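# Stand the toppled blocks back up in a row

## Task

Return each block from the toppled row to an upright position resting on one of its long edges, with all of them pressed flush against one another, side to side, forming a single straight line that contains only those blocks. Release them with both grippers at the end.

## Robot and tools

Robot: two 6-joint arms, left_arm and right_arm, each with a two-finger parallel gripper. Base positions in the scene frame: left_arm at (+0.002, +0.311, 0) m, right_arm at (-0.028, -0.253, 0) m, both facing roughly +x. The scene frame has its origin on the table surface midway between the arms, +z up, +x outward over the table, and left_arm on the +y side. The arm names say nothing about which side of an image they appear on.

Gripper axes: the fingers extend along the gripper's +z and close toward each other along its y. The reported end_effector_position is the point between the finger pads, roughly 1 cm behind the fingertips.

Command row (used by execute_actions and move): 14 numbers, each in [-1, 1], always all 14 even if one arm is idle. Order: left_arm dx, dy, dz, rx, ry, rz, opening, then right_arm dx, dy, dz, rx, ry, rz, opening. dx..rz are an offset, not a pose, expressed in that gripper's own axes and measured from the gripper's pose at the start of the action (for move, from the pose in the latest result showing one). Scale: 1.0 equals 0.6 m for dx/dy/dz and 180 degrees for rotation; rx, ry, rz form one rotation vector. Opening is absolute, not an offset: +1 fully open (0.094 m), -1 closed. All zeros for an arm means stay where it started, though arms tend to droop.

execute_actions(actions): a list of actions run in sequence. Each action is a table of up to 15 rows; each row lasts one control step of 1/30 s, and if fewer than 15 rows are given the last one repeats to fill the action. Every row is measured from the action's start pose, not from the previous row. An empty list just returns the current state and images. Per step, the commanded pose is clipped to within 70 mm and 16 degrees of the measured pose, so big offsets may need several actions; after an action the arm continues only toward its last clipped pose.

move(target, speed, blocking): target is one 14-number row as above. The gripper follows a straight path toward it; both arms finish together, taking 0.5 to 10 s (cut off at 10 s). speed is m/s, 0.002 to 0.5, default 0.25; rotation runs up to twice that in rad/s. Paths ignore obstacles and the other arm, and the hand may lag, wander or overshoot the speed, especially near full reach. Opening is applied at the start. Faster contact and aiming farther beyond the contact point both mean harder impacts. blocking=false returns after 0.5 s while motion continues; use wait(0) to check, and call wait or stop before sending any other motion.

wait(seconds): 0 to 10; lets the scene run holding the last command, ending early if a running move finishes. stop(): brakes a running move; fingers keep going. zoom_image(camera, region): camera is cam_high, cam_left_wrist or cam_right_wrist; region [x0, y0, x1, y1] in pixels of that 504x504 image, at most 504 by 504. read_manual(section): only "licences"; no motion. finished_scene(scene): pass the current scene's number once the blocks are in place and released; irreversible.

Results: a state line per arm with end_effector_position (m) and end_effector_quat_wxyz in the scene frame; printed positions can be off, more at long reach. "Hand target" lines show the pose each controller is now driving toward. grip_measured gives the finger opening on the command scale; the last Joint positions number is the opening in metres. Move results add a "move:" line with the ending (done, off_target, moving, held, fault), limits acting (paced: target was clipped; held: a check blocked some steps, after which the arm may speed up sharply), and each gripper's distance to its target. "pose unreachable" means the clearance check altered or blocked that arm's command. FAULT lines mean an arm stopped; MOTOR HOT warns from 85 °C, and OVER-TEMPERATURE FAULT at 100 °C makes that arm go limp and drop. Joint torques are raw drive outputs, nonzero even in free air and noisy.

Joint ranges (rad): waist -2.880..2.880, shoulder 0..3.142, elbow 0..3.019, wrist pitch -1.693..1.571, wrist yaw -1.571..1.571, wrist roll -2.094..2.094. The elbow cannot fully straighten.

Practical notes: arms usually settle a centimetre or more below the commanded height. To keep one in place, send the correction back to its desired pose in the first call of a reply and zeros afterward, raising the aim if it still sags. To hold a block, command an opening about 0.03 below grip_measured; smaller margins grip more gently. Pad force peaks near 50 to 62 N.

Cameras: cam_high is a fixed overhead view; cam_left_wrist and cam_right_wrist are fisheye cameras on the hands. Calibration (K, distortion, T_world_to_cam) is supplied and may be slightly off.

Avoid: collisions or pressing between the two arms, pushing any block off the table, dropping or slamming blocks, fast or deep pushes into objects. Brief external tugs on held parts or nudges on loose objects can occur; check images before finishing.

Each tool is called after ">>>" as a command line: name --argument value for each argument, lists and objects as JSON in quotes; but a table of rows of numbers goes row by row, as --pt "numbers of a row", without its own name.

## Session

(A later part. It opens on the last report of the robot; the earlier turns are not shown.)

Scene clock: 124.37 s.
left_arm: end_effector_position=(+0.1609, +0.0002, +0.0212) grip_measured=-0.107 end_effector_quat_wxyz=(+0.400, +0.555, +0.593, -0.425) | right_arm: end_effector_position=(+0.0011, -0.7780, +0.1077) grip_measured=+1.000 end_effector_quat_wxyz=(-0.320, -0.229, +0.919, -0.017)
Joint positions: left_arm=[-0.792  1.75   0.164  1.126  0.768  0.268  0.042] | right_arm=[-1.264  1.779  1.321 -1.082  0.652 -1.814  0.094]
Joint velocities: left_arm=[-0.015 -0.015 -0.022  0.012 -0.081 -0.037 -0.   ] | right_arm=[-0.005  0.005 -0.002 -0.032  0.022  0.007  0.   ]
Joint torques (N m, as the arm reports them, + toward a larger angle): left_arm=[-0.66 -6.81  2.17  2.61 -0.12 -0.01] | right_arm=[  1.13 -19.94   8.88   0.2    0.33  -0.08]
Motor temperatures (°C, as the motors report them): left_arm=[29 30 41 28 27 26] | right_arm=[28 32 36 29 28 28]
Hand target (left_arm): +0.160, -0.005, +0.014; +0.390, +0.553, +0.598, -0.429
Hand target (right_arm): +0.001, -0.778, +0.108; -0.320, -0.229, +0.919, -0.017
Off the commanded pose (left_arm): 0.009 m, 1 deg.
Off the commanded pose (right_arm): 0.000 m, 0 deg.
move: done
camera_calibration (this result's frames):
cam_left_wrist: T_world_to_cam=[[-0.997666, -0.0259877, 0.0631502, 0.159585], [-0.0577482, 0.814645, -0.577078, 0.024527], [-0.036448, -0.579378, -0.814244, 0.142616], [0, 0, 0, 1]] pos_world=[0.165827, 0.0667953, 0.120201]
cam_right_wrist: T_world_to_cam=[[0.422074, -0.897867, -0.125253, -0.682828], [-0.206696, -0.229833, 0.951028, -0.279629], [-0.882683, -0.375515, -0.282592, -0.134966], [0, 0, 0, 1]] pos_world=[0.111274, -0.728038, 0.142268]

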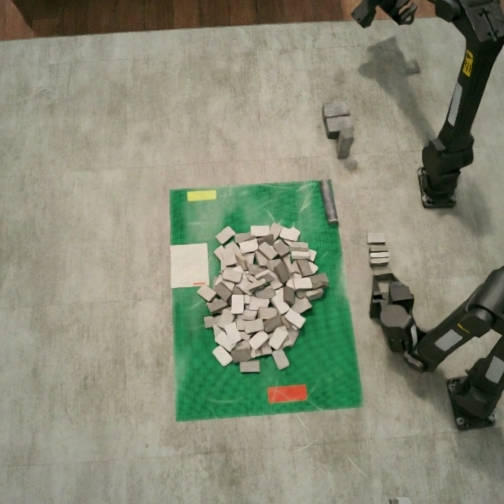

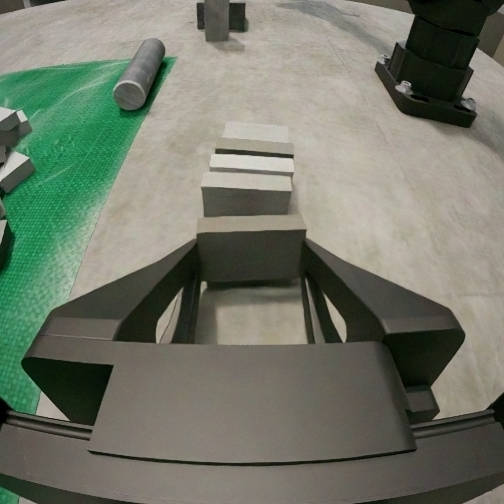

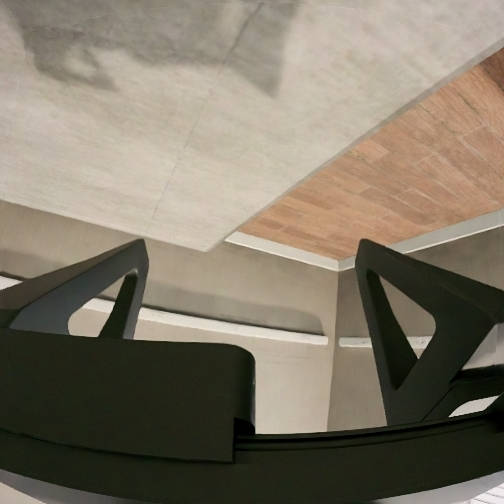

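>>> move --target '[0.012,0,0.01,0,0,0,-0.3,0,0,0,0,0,0,1]' --speed 0.05

>>> move --target '[0,0,0,0,0,0,0.3,0,0,0,0,0,0,1]'

>>> move --target '[-0.07,0,-0.08,0,0,0,0.4,0,0,0,0,0,0,1]' --speed 0.1

>>> move --target '[0,0,0,0,0.4,0,0.4,0,0,0,0,0,0,1]'

Scene clock: 131.97 s.
left_arm: end_effector_position=(+0.1624, -0.0008, +0.0220) grip_measured=-0.107 end_effector_quat_wxyz=(+0.410, +0.555, +0.586, -0.424) | right_arm: end_effector_position=(+0.0011, -0.7780, +0.1077) grip_measured=+1.000 end_effector_quat_wxyz=(-0.320, -0.229, +0.919, -0.017)
Joint positions: left_arm=[-0.792  1.778  0.164  1.179  0.766  0.268  0.042] | right_arm=[-1.264  1.779  1.321 -1.082  0.652 -1.814  0.094]
Joint velocities: left_arm=[-0.015  0.005 -0.007  0.002  0.051 -0.022  0.   ] | right_arm=[-0.024 -0.005 -0.012 -0.017  0.007 -0.037  0.   ]
Joint torques (N m, as the arm reports them, + toward a larger angle): left_arm=[-0.6  -6.56  1.64  2.52 -0.22  0.11] | right_arm=[  1.02 -18.28   8.54   0.54   0.37  -0.12]
Motor temperatures (°C, as the motors report them): left_arm=[29 30 40 28 27 26] | right_arm=[28 32 36 29 28 28]
Hand target (left_arm): +0.160, -0.003, +0.013; +0.400, +0.555, +0.593, -0.425
Hand target (right_arm): +0.001, -0.778, +0.108; -0.320, -0.229, +0.919, -0.017
Off the commanded pose (left_arm): 0.010 m, 1 deg.
Off the commanded pose (right_arm): 0.000 m, 0 deg.
move: done
camera_calibration (this result's frames):
cam_left_wrist: T_world_to_cam=[[-0.998659, -0.0268052, 0.0442935, 0.16152], [-0.0478427, 0.804772, -0.591653, 0.0246483], [-0.0197868, -0.592979, -0.804975, 0.139879], [0, 0, 0, 1]] pos_world=[0.165251, 0.0674385, 0.120028]
cam_right_wrist: T_world_to_cam=[[0.422074, -0.897867, -0.125253, -0.682828], [-0.206696, -0.229833, 0.951028, -0.279629], [-0.882683, -0.375515, -0.282592, -0.134966], [0, 0, 0, 1]] pos_world=[0.111274, -0.728038, 0.142268]

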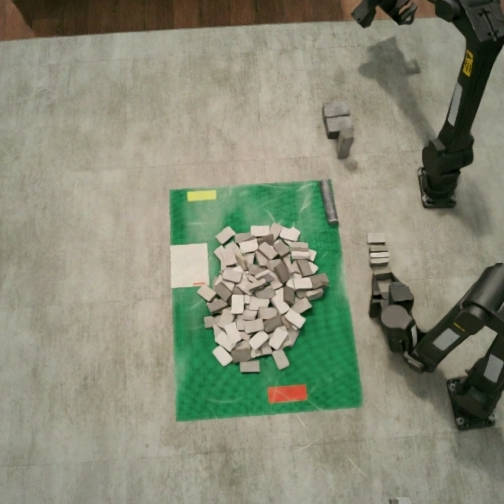

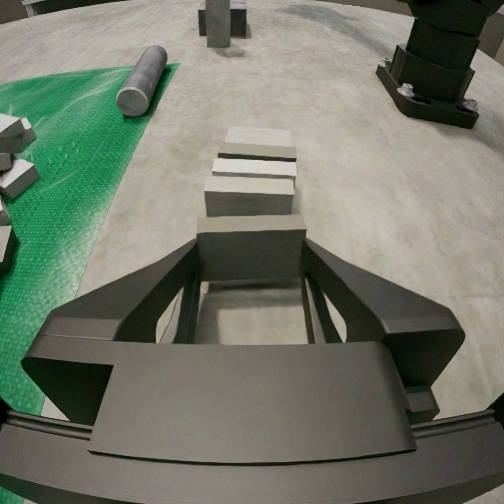

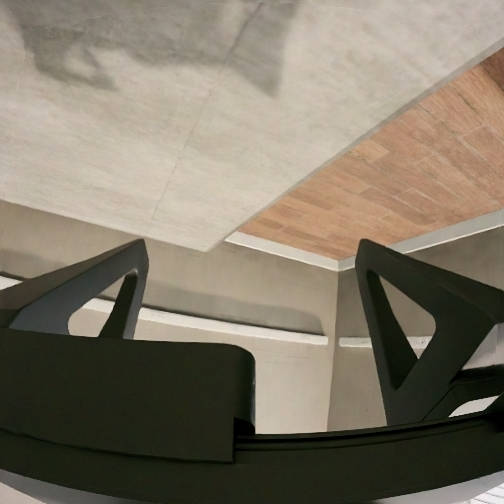

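Scene clock: 132.47 s.
left_arm: end_effector_position=(+0.1624, -0.0009, +0.0221) grip_measured=+0.298 end_effector_quat_wxyz=(+0.411, +0.555, +0.586, -0.424) | right_arm: end_effector_position=(+0.0011, -0.7780, +0.1077) grip_measured=+1.000 end_effector_quat_wxyz=(-0.320, -0.229, +0.919, -0.017)
Joint positions: left_arm=[-0.792  1.778  0.164  1.18   0.766  0.268  0.061] | right_arm=[-1.264  1.779  1.321 -1.082  0.652 -1.814  0.094]
Joint velocities: left_arm=[-0.005  0.005 -0.007 -0.012  0.066 -0.022  0.001] | right_arm=[-0.005 -0.005  0.007 -0.017 -0.022  0.051  0.   ]
Joint torques (N m, as the arm reports them, + toward a larger angle): left_arm=[  0.28 -10.08   1.03   2.23   0.19   0.21] | right_arm=[  0.85 -18.54   8.96   0.44   0.42  -0.1 ]
Motor temperatures (°C, as the motors report them): left_arm=[29 30 40 28 27 26] | right_arm=[28 32 36 29 28 28]
Hand target (left_arm): +0.162, -0.001, +0.022; +0.411, +0.555, +0.586, -0.424
Hand target (right_arm): +0.001, -0.778, +0.108; -0.320, -0.229, +0.919, -0.017
Off the commanded pose (left_arm): 0.000 m, 0 deg.
Off the commanded pose (right_arm): 0.000 m, 0 deg.
move: done
camera_calibration (this result's frames):
cam_left_wrist: T_world_to_cam=[[-0.998671, -0.0267938, 0.0440206, 0.161548], [-0.0476768, 0.804619, -0.591875, 0.0246851], [-0.0195613, -0.593187, -0.804827, 0.139882], [0, 0, 0, 1]] pos_world=[0.165246, 0.0674423, 0.12008]
cam_right_wrist: T_world_to_cam=[[0.422074, -0.897867, -0.125253, -0.682828], [-0.206696, -0.229833, 0.951028, -0.279629], [-0.882683, -0.375515, -0.282592, -0.134966], [0, 0, 0, 1]] pos_world=[0.111274, -0.728038, 0.142268]

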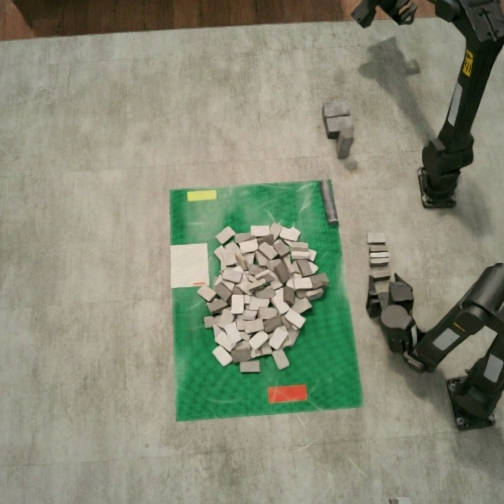

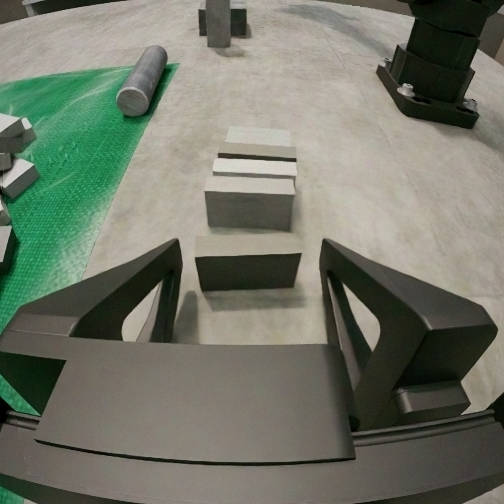

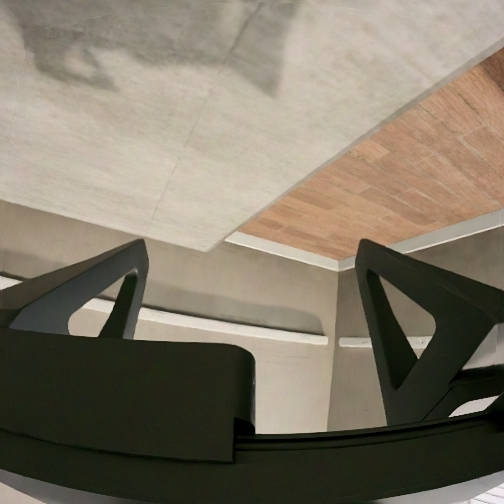

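Scene clock: 133.60 s.
left_arm: end_effector_position=(+0.1622, +0.0284, +0.0776) grip_measured=+0.398 end_effector_quat_wxyz=(+0.410, +0.554, +0.584, -0.429) | right_arm: end_effector_position=(+0.0011, -0.7780, +0.1077) grip_measured=+1.000 end_effector_quat_wxyz=(-0.320, -0.229, +0.919, -0.017)
Joint positions: left_arm=[-0.679  1.285  0.126  0.679  0.875  0.332  0.066] | right_arm=[-1.264  1.779  1.321 -1.082  0.652 -1.814  0.094]
Joint velocities: left_arm=[-0.015 -0.005 -0.002  0.002  0.051  0.007 -0.001] | right_arm=[-0.005  0.005  0.007  0.007  0.022  0.022  0.   ]
Joint torques (N m, as the arm reports them, + toward a larger angle): left_arm=[ 0.63 -6.06  3.96  1.48  0.41  0.32] | right_arm=[  0.33 -18.85   8.89   0.2    0.41  -0.15]
Motor temperatures (°C, as the motors report them): left_arm=[29 30 40 28 27 26] | right_arm=[28 32 36 29 28 28]
Hand target (left_arm): +0.163, +0.032, +0.076; +0.411, +0.555, +0.586, -0.425
Hand target (right_arm): +0.001, -0.778, +0.108; -0.320, -0.229, +0.919, -0.017
Off the commanded pose (left_arm): 0.004 m, 1 deg.
Off the commanded pose (right_arm): 0.000 m, 0 deg.
move: done
camera_calibration (this result's frames):
cam_left_wrist: T_world_to_cam=[[-0.998485, -0.0221121, 0.0503796, 0.15907], [-0.0478716, 0.800484, -0.597439, 0.0345503], [-0.0271174, -0.598946, -0.80033, 0.203003], [0, 0, 0, 1]] pos_world=[0.165988, 0.0974481, 0.175097]
cam_right_wrist: T_world_to_cam=[[0.422074, -0.897867, -0.125253, -0.682828], [-0.206696, -0.229833, 0.951028, -0.279629], [-0.882683, -0.375515, -0.282592, -0.134966], [0, 0, 0, 1]] pos_world=[0.111274, -0.728038, 0.142268]

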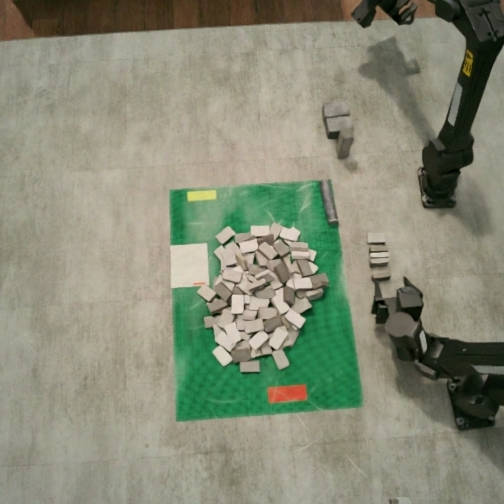

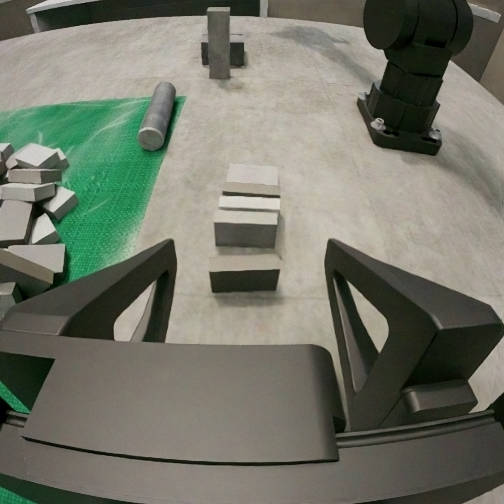

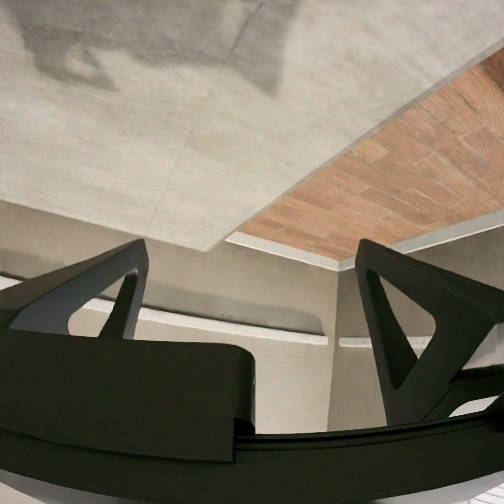

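Scene clock: 136.53 s.
left_arm: end_effector_position=(+0.1573, +0.0439, +0.0689) grip_measured=+0.398 end_effector_quat_wxyz=(-0.016, +0.701, +0.713, -0.018) | right_arm: end_effector_position=(+0.0011, -0.7780, +0.1077) grip_measured=+1.000 end_effector_quat_wxyz=(-0.320, -0.229, +0.919, -0.017)
Joint positions: left_arm=[-1.063  1.306  0.757 -1.044  0.043  0.537  0.066] | right_arm=[-1.264  1.779  1.321 -1.082  0.652 -1.814  0.094]
Joint velocities: left_arm=[ 0.005 -0.005  0.002 -0.012  0.007 -0.066  0.   ] | right_arm=[ 0.005 -0.005 -0.007  0.007 -0.037 -0.007  0.   ]
Joint torques (N m, as the arm reports them, + toward a larger angle): left_arm=[-1.23 -8.25  9.77  0.09 -0.19  0.01] | right_arm=[  1.12 -19.15   8.66   0.49   0.37  -0.12]
Motor temperatures (°C, as the motors report them): left_arm=[29 30 41 28 27 26] | right_arm=[28 32 36 29 28 28]
Hand target (left_arm): +0.163, +0.029, +0.077; -0.010, +0.699, +0.715, -0.017
Hand target (right_arm): +0.001, -0.778, +0.108; -0.320, -0.229, +0.919, -0.017
Off the commanded pose (left_arm): 0.018 m, 1 deg.
Off the commanded pose (right_arm): 0.000 m, 0 deg.
move: off_target (left_arm)
camera_calibration (this result's frames):
cam_left_wrist: T_world_to_cam=[[-0.9987, -0.0219608, 0.0460011, 0.155273], [0.00910967, 0.811017, 0.584951, -0.0742168], [-0.0501537, 0.58461, -0.809763, 0.157433], [0, 0, 0, 1]] pos_world=[0.163643, -0.0284357, 0.163754]
cam_right_wrist: T_world_to_cam=[[0.422074, -0.897867, -0.125253, -0.682828], [-0.206696, -0.229833, 0.951028, -0.279629], [-0.882683, -0.375515, -0.282592, -0.134966], [0, 0, 0, 1]] pos_world=[0.111274, -0.728038, 0.142268]

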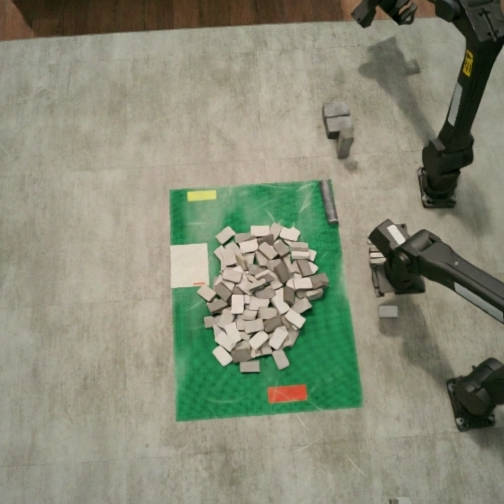

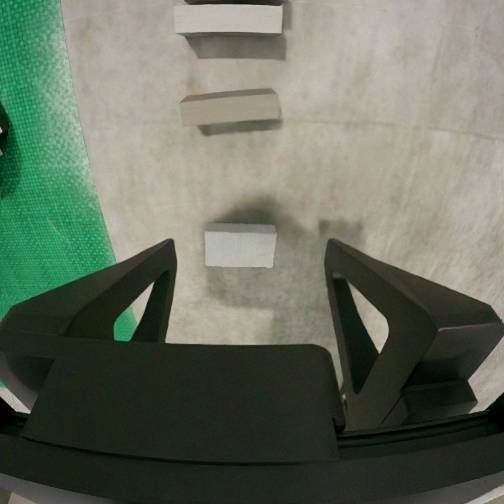

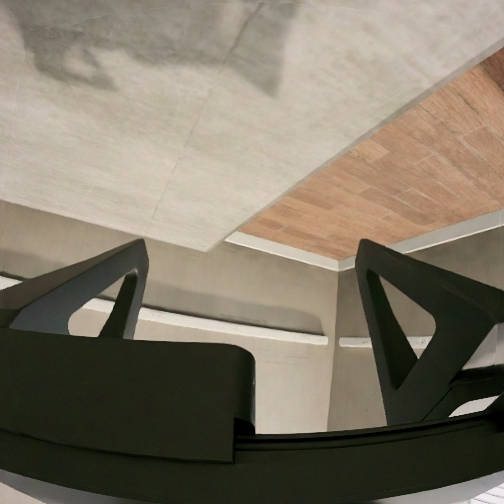

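>>> move --target '[0.057,0.008,0,0,0,0,0.4,0,0,0,0,0,0,1]' --speed 0.1

>>> move --target '[0,0,0.1,0,0,0,0.4,0,0,0,0,0,0,1]' --speed 0.06

Scene clock: 141.73 s.
left_arm: end_effector_position=(+0.1623, +0.0708, +0.0684) grip_measured=+0.398 end_effector_quat_wxyz=(-0.012, +0.698, +0.715, -0.020) | right_arm: end_effector_position=(+0.0011, -0.7780, +0.1077) grip_measured=+1.000 end_effector_quat_wxyz=(-0.320, -0.229, +0.919, -0.017)
Joint positions: left_arm=[-0.999  1.246  0.704 -1.045  0.043  0.594  0.066] | right_arm=[-1.264  1.779  1.321 -1.082  0.652 -1.814  0.094]
Joint velocities: left_arm=[ 0.005 -0.005 -0.002 -0.017  0.022  0.022  0.001] | right_arm=[-0.005  0.005 -0.007 -0.007 -0.11   0.081  0.   ]
Joint torques (N m, as the arm reports them, + toward a larger angle): left_arm=[  0.55 -11.15   6.05   0.21  -0.03   0.32] | right_arm=[  1.14 -18.1    8.9    0.23   0.42  -0.08]
Motor temperatures (°C, as the motors report them): left_arm=[29 30 43 28 27 26] | right_arm=[28 32 37 29 28 28]
Hand target (left_arm): +0.162, +0.078, +0.068; -0.016, +0.701, +0.713, -0.019
Hand target (right_arm): +0.001, -0.778, +0.108; -0.320, -0.229, +0.919, -0.017
Off the commanded pose (left_arm): 0.007 m, 1 deg.
Off the commanded pose (right_arm): 0.000 m, 0 deg.
move: done
camera_calibration (this result's frames):
cam_left_wrist: T_world_to_cam=[[-0.998706, -0.0277903, 0.0425825, 0.16153], [0.00199435, 0.815386, 0.578914, -0.0945005], [-0.0508093, 0.57825, -0.814276, 0.142464], [0, 0, 0, 1]] pos_world=[0.168748, -0.000836513, 0.163834]
cam_right_wrist: T_world_to_cam=[[0.422074, -0.897867, -0.125253, -0.682828], [-0.206696, -0.229833, 0.951028, -0.279629], [-0.882683, -0.375515, -0.282592, -0.134966], [0, 0, 0, 1]] pos_world=[0.111274, -0.728038, 0.142268]

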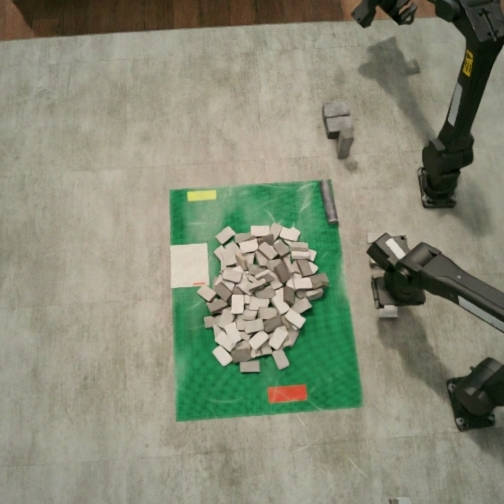

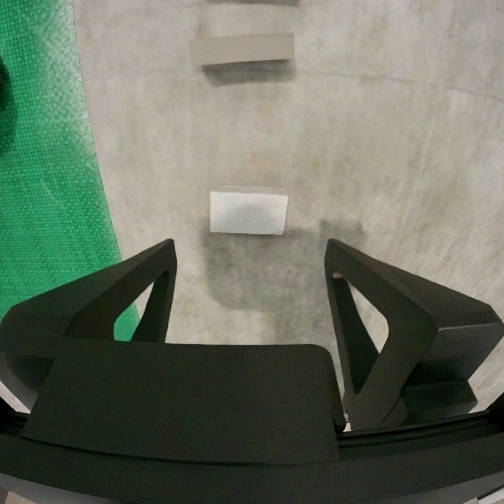

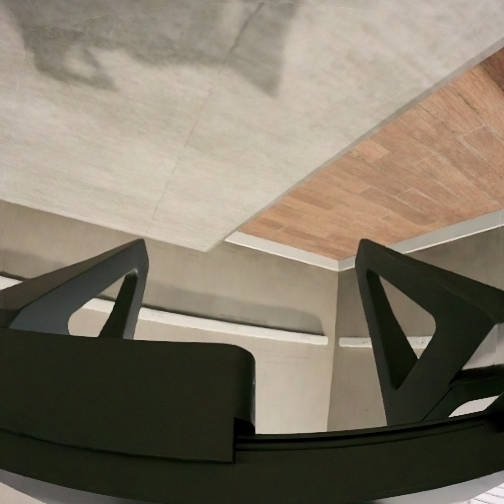

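Scene clock: 143.07 s.
left_arm: end_effector_position=(+0.1639, +0.0686, +0.0173) grip_measured=+0.398 end_effector_quat_wxyz=(-0.003, +0.699, +0.715, -0.021) | right_arm: end_effector_position=(+0.0011, -0.7780, +0.1077) grip_measured=+1.000 end_effector_quat_wxyz=(-0.320, -0.229, +0.919, -0.017)
Joint positions: left_arm=[-0.999  1.346  0.626 -0.849  0.043  0.595  0.066] | right_arm=[-1.264  1.779  1.321 -1.082  0.652 -1.814  0.094]
Joint velocities: left_arm=[ 0.005  0.005 -0.007 -0.007 -0.007 -0.007  0.   ] | right_arm=[ 0.005 -0.005  0.012  0.012 -0.037 -0.022  0.   ]
Joint torques (N m, as the arm reports them, + toward a larger angle): left_arm=[-0.37 -7.97  5.45  1.49  0.02  0.11] | right_arm=[  0.37 -19.58   8.69   0.31   0.35  -0.12]
Motor temperatures (°C, as the motors report them): left_arm=[29 30 43 28 27 26] | right_arm=[28 32 37 29 28 28]
Hand target (left_arm): +0.159, +0.070, +0.009; -0.012, +0.699, +0.715, -0.020
Hand target (right_arm): +0.001, -0.778, +0.108; -0.320, -0.229, +0.919, -0.017
Off the commanded pose (left_arm): 0.010 m, 1 deg.
Off the commanded pose (right_arm): 0.000 m, 0 deg.
move: done
camera_calibration (this result's frames):
cam_left_wrist: T_world_to_cam=[[-0.999107, -0.0268596, 0.0326007, 0.165393], [-0.00364757, 0.823769, 0.566914, -0.0625159], [-0.0420825, 0.566289, -0.823131, 0.101696], [0, 0, 0, 1]] pos_world=[0.169297, -0.00164849, 0.113759]
cam_right_wrist: T_world_to_cam=[[0.422074, -0.897867, -0.125253, -0.682828], [-0.206696, -0.229833, 0.951028, -0.279629], [-0.882683, -0.375515, -0.282592, -0.134966], [0, 0, 0, 1]] pos_world=[0.111274, -0.728038, 0.142268]

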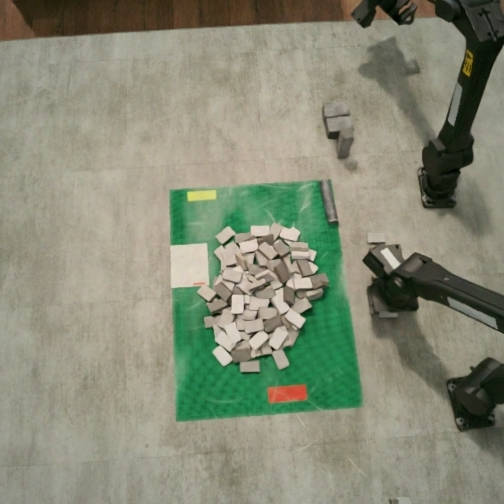

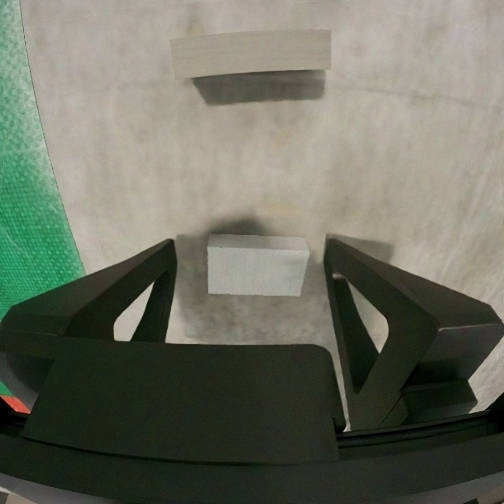

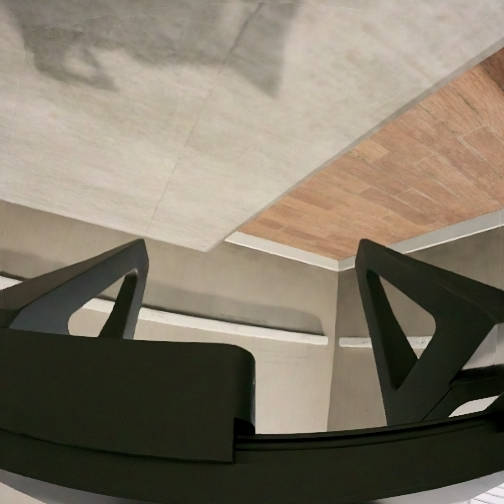

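>>> move --target '[0.02,0,0.02,0,0,0,0.4,0,0,0,0,0,0,1]' --speed 0.05

>>> move --target '[0,0,0,0,0,0,-0.3,0,0,0,0,0,0,1]'

>>> move --target '[-0.04,0,-0.08,0,0,0,-0.3,0,0,0,0,0,0,1]' --speed 0.1

>>> move --target '[0,0,0,0,-0.42,0,-0.3,0,0,0,0,0,0,1]'

Scene clock: 151.03 s.
left_arm: end_effector_position=(+0.1611, +0.0765, +0.0085) grip_measured=+0.398 end_effector_quat_wxyz=(-0.003, +0.698, +0.716, -0.021) | right_arm: end_effector_position=(+0.0011, -0.7780, +0.1077) grip_measured=+1.000 end_effector_quat_wxyz=(-0.320, -0.229, +0.919, -0.017)
Joint positions: left_arm=[-0.991  1.346  0.595 -0.819  0.043  0.601  0.066] | right_arm=[-1.264  1.779  1.321 -1.082  0.652 -1.814  0.094]
Joint velocities: left_arm=[ 0.005 -0.015 -0.002 -0.022  0.051 -0.051  0.   ] | right_arm=[-0.015 -0.005 -0.007 -0.012  0.007  0.037  0.   ]
Joint torques (N m, as the arm reports them, + toward a larger angle): left_arm=[ 0.86 -9.25  5.12  1.33  0.01  0.39] | right_arm=[  1.1  -18.52   8.83   0.51   0.37  -0.12]
Motor temperatures (°C, as the motors report them): left_arm=[29 30 42 28 27 26] | right_arm=[28 33 37 29 28 28]
Hand target (left_arm): +0.163, +0.080, +0.005; -0.003, +0.699, +0.715, -0.021
Hand target (right_arm): +0.001, -0.778, +0.108; -0.320, -0.229, +0.919, -0.017
Off the commanded pose (left_arm): 0.006 m, 0 deg.
Off the commanded pose (right_arm): 0.000 m, 0 deg.
move: done
camera_calibration (this result's frames):
cam_left_wrist: T_world_to_cam=[[-0.999034, -0.0291655, 0.0328843, 0.163239], [-0.00536941, 0.823518, 0.567264, -0.0637615], [-0.0436254, 0.566539, -0.822879, 0.0901402], [0, 0, 0, 1]] pos_world=[0.166671, 0.00620169, 0.104976]
cam_right_wrist: T_world_to_cam=[[0.422074, -0.897867, -0.125253, -0.682828], [-0.206696, -0.229833, 0.951028, -0.279629], [-0.882683, -0.375515, -0.282592, -0.134966], [0, 0, 0, 1]] pos_world=[0.111274, -0.728038, 0.142268]

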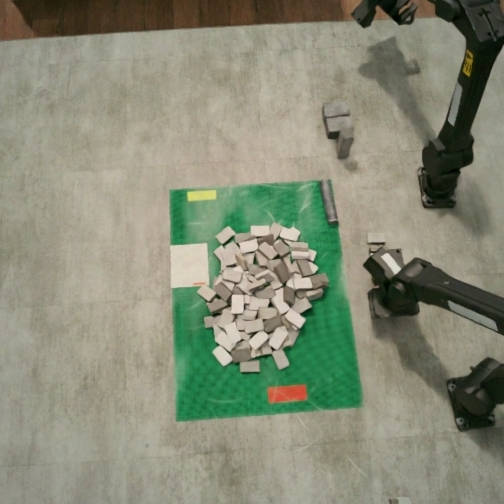

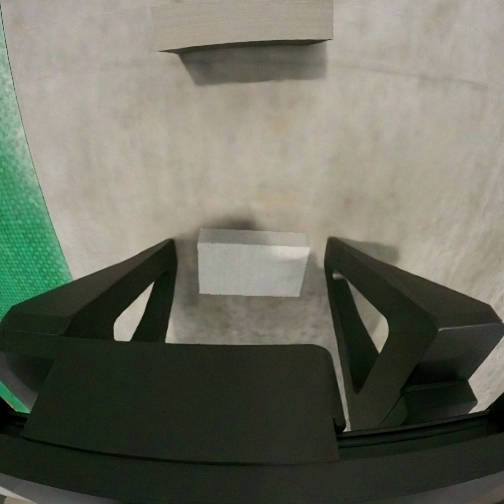

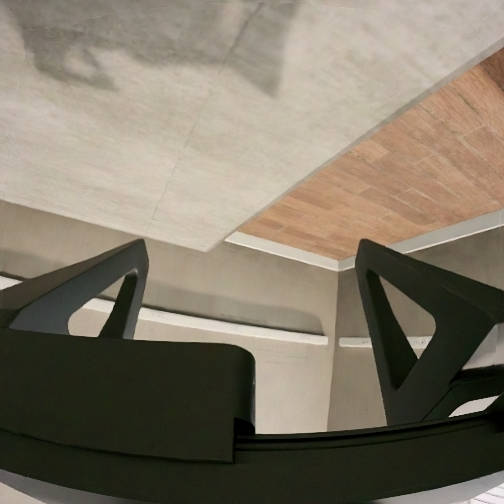

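Scene clock: 151.53 s.
left_arm: end_effector_position=(+0.1610, +0.0764, +0.0085) grip_measured=-0.080 end_effector_quat_wxyz=(-0.003, +0.698, +0.716, -0.021) | right_arm: end_effector_position=(+0.0011, -0.7780, +0.1077) grip_measured=+1.000 end_effector_quat_wxyz=(-0.320, -0.229, +0.919, -0.017)
Joint positions: left_arm=[-0.991  1.346  0.595 -0.819  0.043  0.601  0.043] | right_arm=[-1.264  1.779  1.321 -1.082  0.652 -1.814  0.094]
Joint velocities: left_arm=[ 0.005 -0.005 -0.012  0.002 -0.051 -0.081  0.   ] | right_arm=[-0.005 -0.015 -0.002 -0.002  0.022 -0.007  0.   ]
Joint torques (N m, as the arm reports them, + toward a larger angle): left_arm=[-0.15 -9.92  5.74  0.8   0.    0.18] | right_arm=[  1.05 -19.17   8.86   0.36   0.41  -0.12]
Motor temperatures (°C, as the motors report them): left_arm=[29 30 42 28 27 26] | right_arm=[28 33 37 29 28 28]
Hand target (left_arm): +0.161, +0.076, +0.009; -0.003, +0.698, +0.716, -0.021
Hand target (right_arm): +0.001, -0.778, +0.108; -0.320, -0.229, +0.919, -0.017
Off the commanded pose (left_arm): 0.000 m, 0 deg.
Off the commanded pose (right_arm): 0.000 m, 0 deg.
move: done
camera_calibration (this result's frames):
cam_left_wrist: T_world_to_cam=[[-0.999035, -0.0287767, 0.0331902, 0.163152], [-0.00488555, 0.823655, 0.567071, -0.0638184], [-0.0436556, 0.566361, -0.823, 0.0901814], [0, 0, 0, 1]] pos_world=[0.16662, 0.00618402, 0.104994]
cam_right_wrist: T_world_to_cam=[[0.422074, -0.897867, -0.125253, -0.682828], [-0.206696, -0.229833, 0.951028, -0.279629], [-0.882683, -0.375515, -0.282592, -0.134966], [0, 0, 0, 1]] pos_world=[0.111274, -0.728038, 0.142268]

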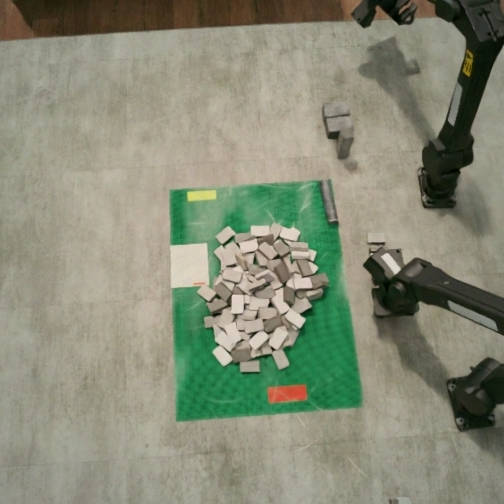

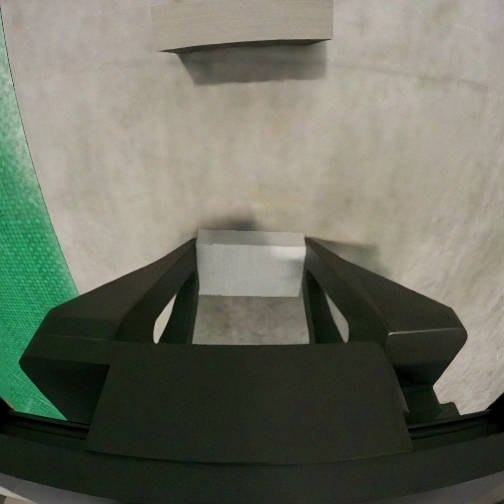

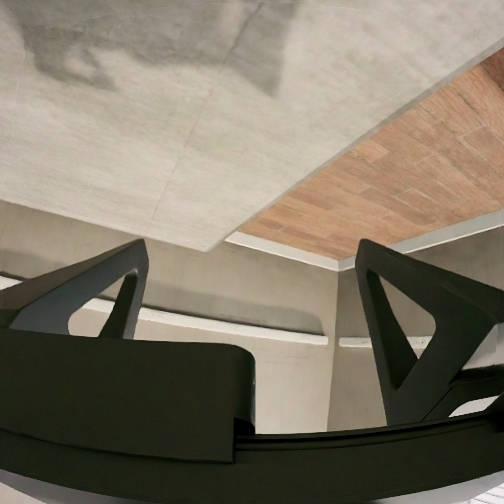

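Scene clock: 152.43 s.
left_arm: end_effector_position=(+0.1574, +0.0696, +0.0414) grip_measured=-0.080 end_effector_quat_wxyz=(-0.022, +0.698, +0.715, -0.018) | right_arm: end_effector_position=(+0.0011, -0.7780, +0.1077) grip_measured=+1.000 end_effector_quat_wxyz=(-0.320, -0.229, +0.919, -0.017)
Joint positions: left_arm=[-1.015  1.307  0.671 -0.972  0.043  0.579  0.043] | right_arm=[-1.264  1.779  1.321 -1.082  0.652 -1.814  0.094]
Joint velocities: left_arm=[-0.015 -0.015  0.007 -0.007  0.037  0.051  0.   ] | right_arm=[-0.005  0.005  0.012  0.007  0.007  0.037  0.   ]
Joint torques (N m, as the arm reports them, + toward a larger angle): left_arm=[ -0.92 -11.2    9.01   0.     0.02  -0.02] | right_arm=[  1.28 -18.45   8.87   0.29   0.38  -0.11]
Motor temperatures (°C, as the motors report them): left_arm=[29 30 43 28 27 26] | right_arm=[28 33 37 29 28 28]
Hand target (left_arm): +0.163, +0.054, +0.057; -0.003, +0.698, +0.716, -0.022
Hand target (right_arm): +0.001, -0.778, +0.108; -0.320, -0.229, +0.919, -0.017
Off the commanded pose (left_arm): 0.023 m, 2 deg.
Off the commanded pose (right_arm): 0.000 m, 0 deg.
move: off_target (left_arm)
camera_calibration (this result's frames):
cam_left_wrist: T_world_to_cam=[[-0.998129, -0.0282456, 0.0542288, 0.157221], [0.00943306, 0.805151, 0.592994, -0.0789338], [-0.0604119, 0.592396, -0.803379, 0.12094], [0, 0, 0, 1]] pos_world=[0.164977, -0.00365023, 0.135442]
cam_right_wrist: T_world_to_cam=[[0.422074, -0.897867, -0.125253, -0.682828], [-0.206696, -0.229833, 0.951028, -0.279629], [-0.882683, -0.375515, -0.282592, -0.134966], [0, 0, 0, 1]] pos_world=[0.111274, -0.728038, 0.142268]

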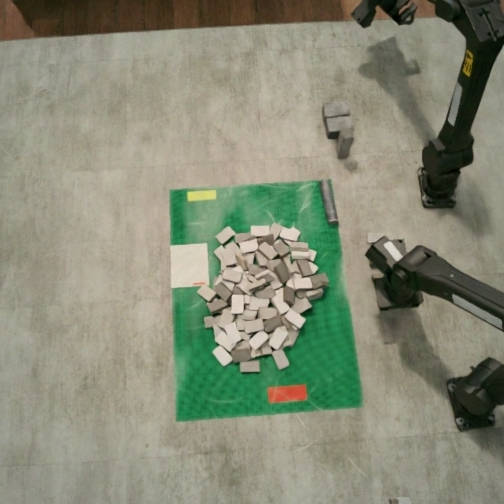

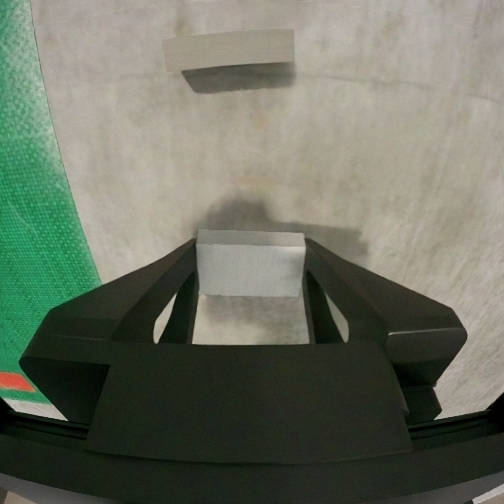

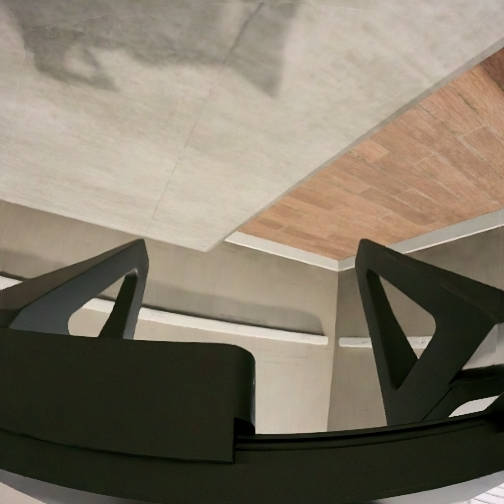

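Scene clock: 155.73 s.
left_arm: end_effector_position=(+0.1567, +0.0656, +0.0446) grip_measured=-0.080 end_effector_quat_wxyz=(+0.421, +0.549, +0.570, -0.443) | right_arm: end_effector_position=(+0.0011, -0.7780, +0.1077) grip_measured=+1.000 end_effector_quat_wxyz=(-0.320, -0.229, +0.919, -0.017)
Joint positions: left_arm=[-0.51   1.593  0.056  1.004  1.05   0.429  0.043] | right_arm=[-1.264  1.779  1.321 -1.082  0.652 -1.814  0.094]
Joint velocities: left_arm=[-0.005  0.015  0.002  0.046  0.022 -0.066 -0.001] | right_arm=[ 0.005 -0.024 -0.012 -0.017  0.037 -0.037  0.   ]
Joint torques (N m, as the arm reports them, + toward a larger angle): left_arm=[ 0.68 -5.29  0.97  3.06  0.44  0.03] | right_arm=[  0.68 -18.71   8.85   0.5    0.38  -0.1 ]
Motor temperatures (°C, as the motors report them): left_arm=[29 30 42 28 27 26] | right_arm=[28 33 37 29 28 28]
Hand target (left_arm): +0.156, +0.069, +0.043; +0.418, +0.539, +0.579, -0.446
Hand target (right_arm): +0.001, -0.778, +0.108; -0.320, -0.229, +0.919, -0.017
Off the commanded pose (left_arm): 0.005 m, 1 deg.
Off the commanded pose (right_arm): 0.000 m, 0 deg.
move: done
camera_calibration (this result's frames):
cam_left_wrist: T_world_to_cam=[[-0.998897, -0.00917384, 0.0460436, 0.155436], [-0.0362792, 0.773314, -0.632984, -0.0136509], [-0.0297993, -0.633957, -0.772794, 0.200176], [0, 0, 0, 1]] pos_world=[0.160734, 0.138885, 0.138897]
cam_right_wrist: T_world_to_cam=[[0.422074, -0.897867, -0.125253, -0.682828], [-0.206696, -0.229833, 0.951028, -0.279629], [-0.882683, -0.375515, -0.282592, -0.134966], [0, 0, 0, 1]] pos_world=[0.111274, -0.728038, 0.142268]

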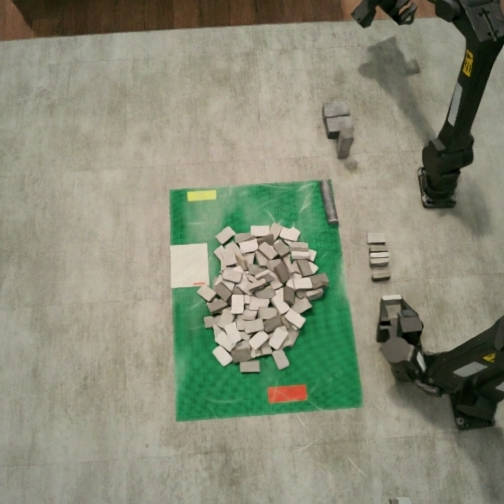

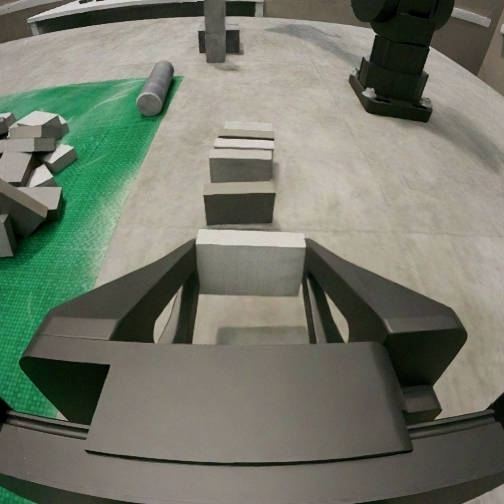

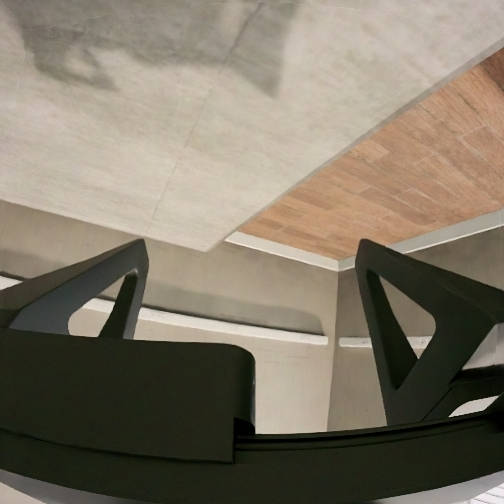

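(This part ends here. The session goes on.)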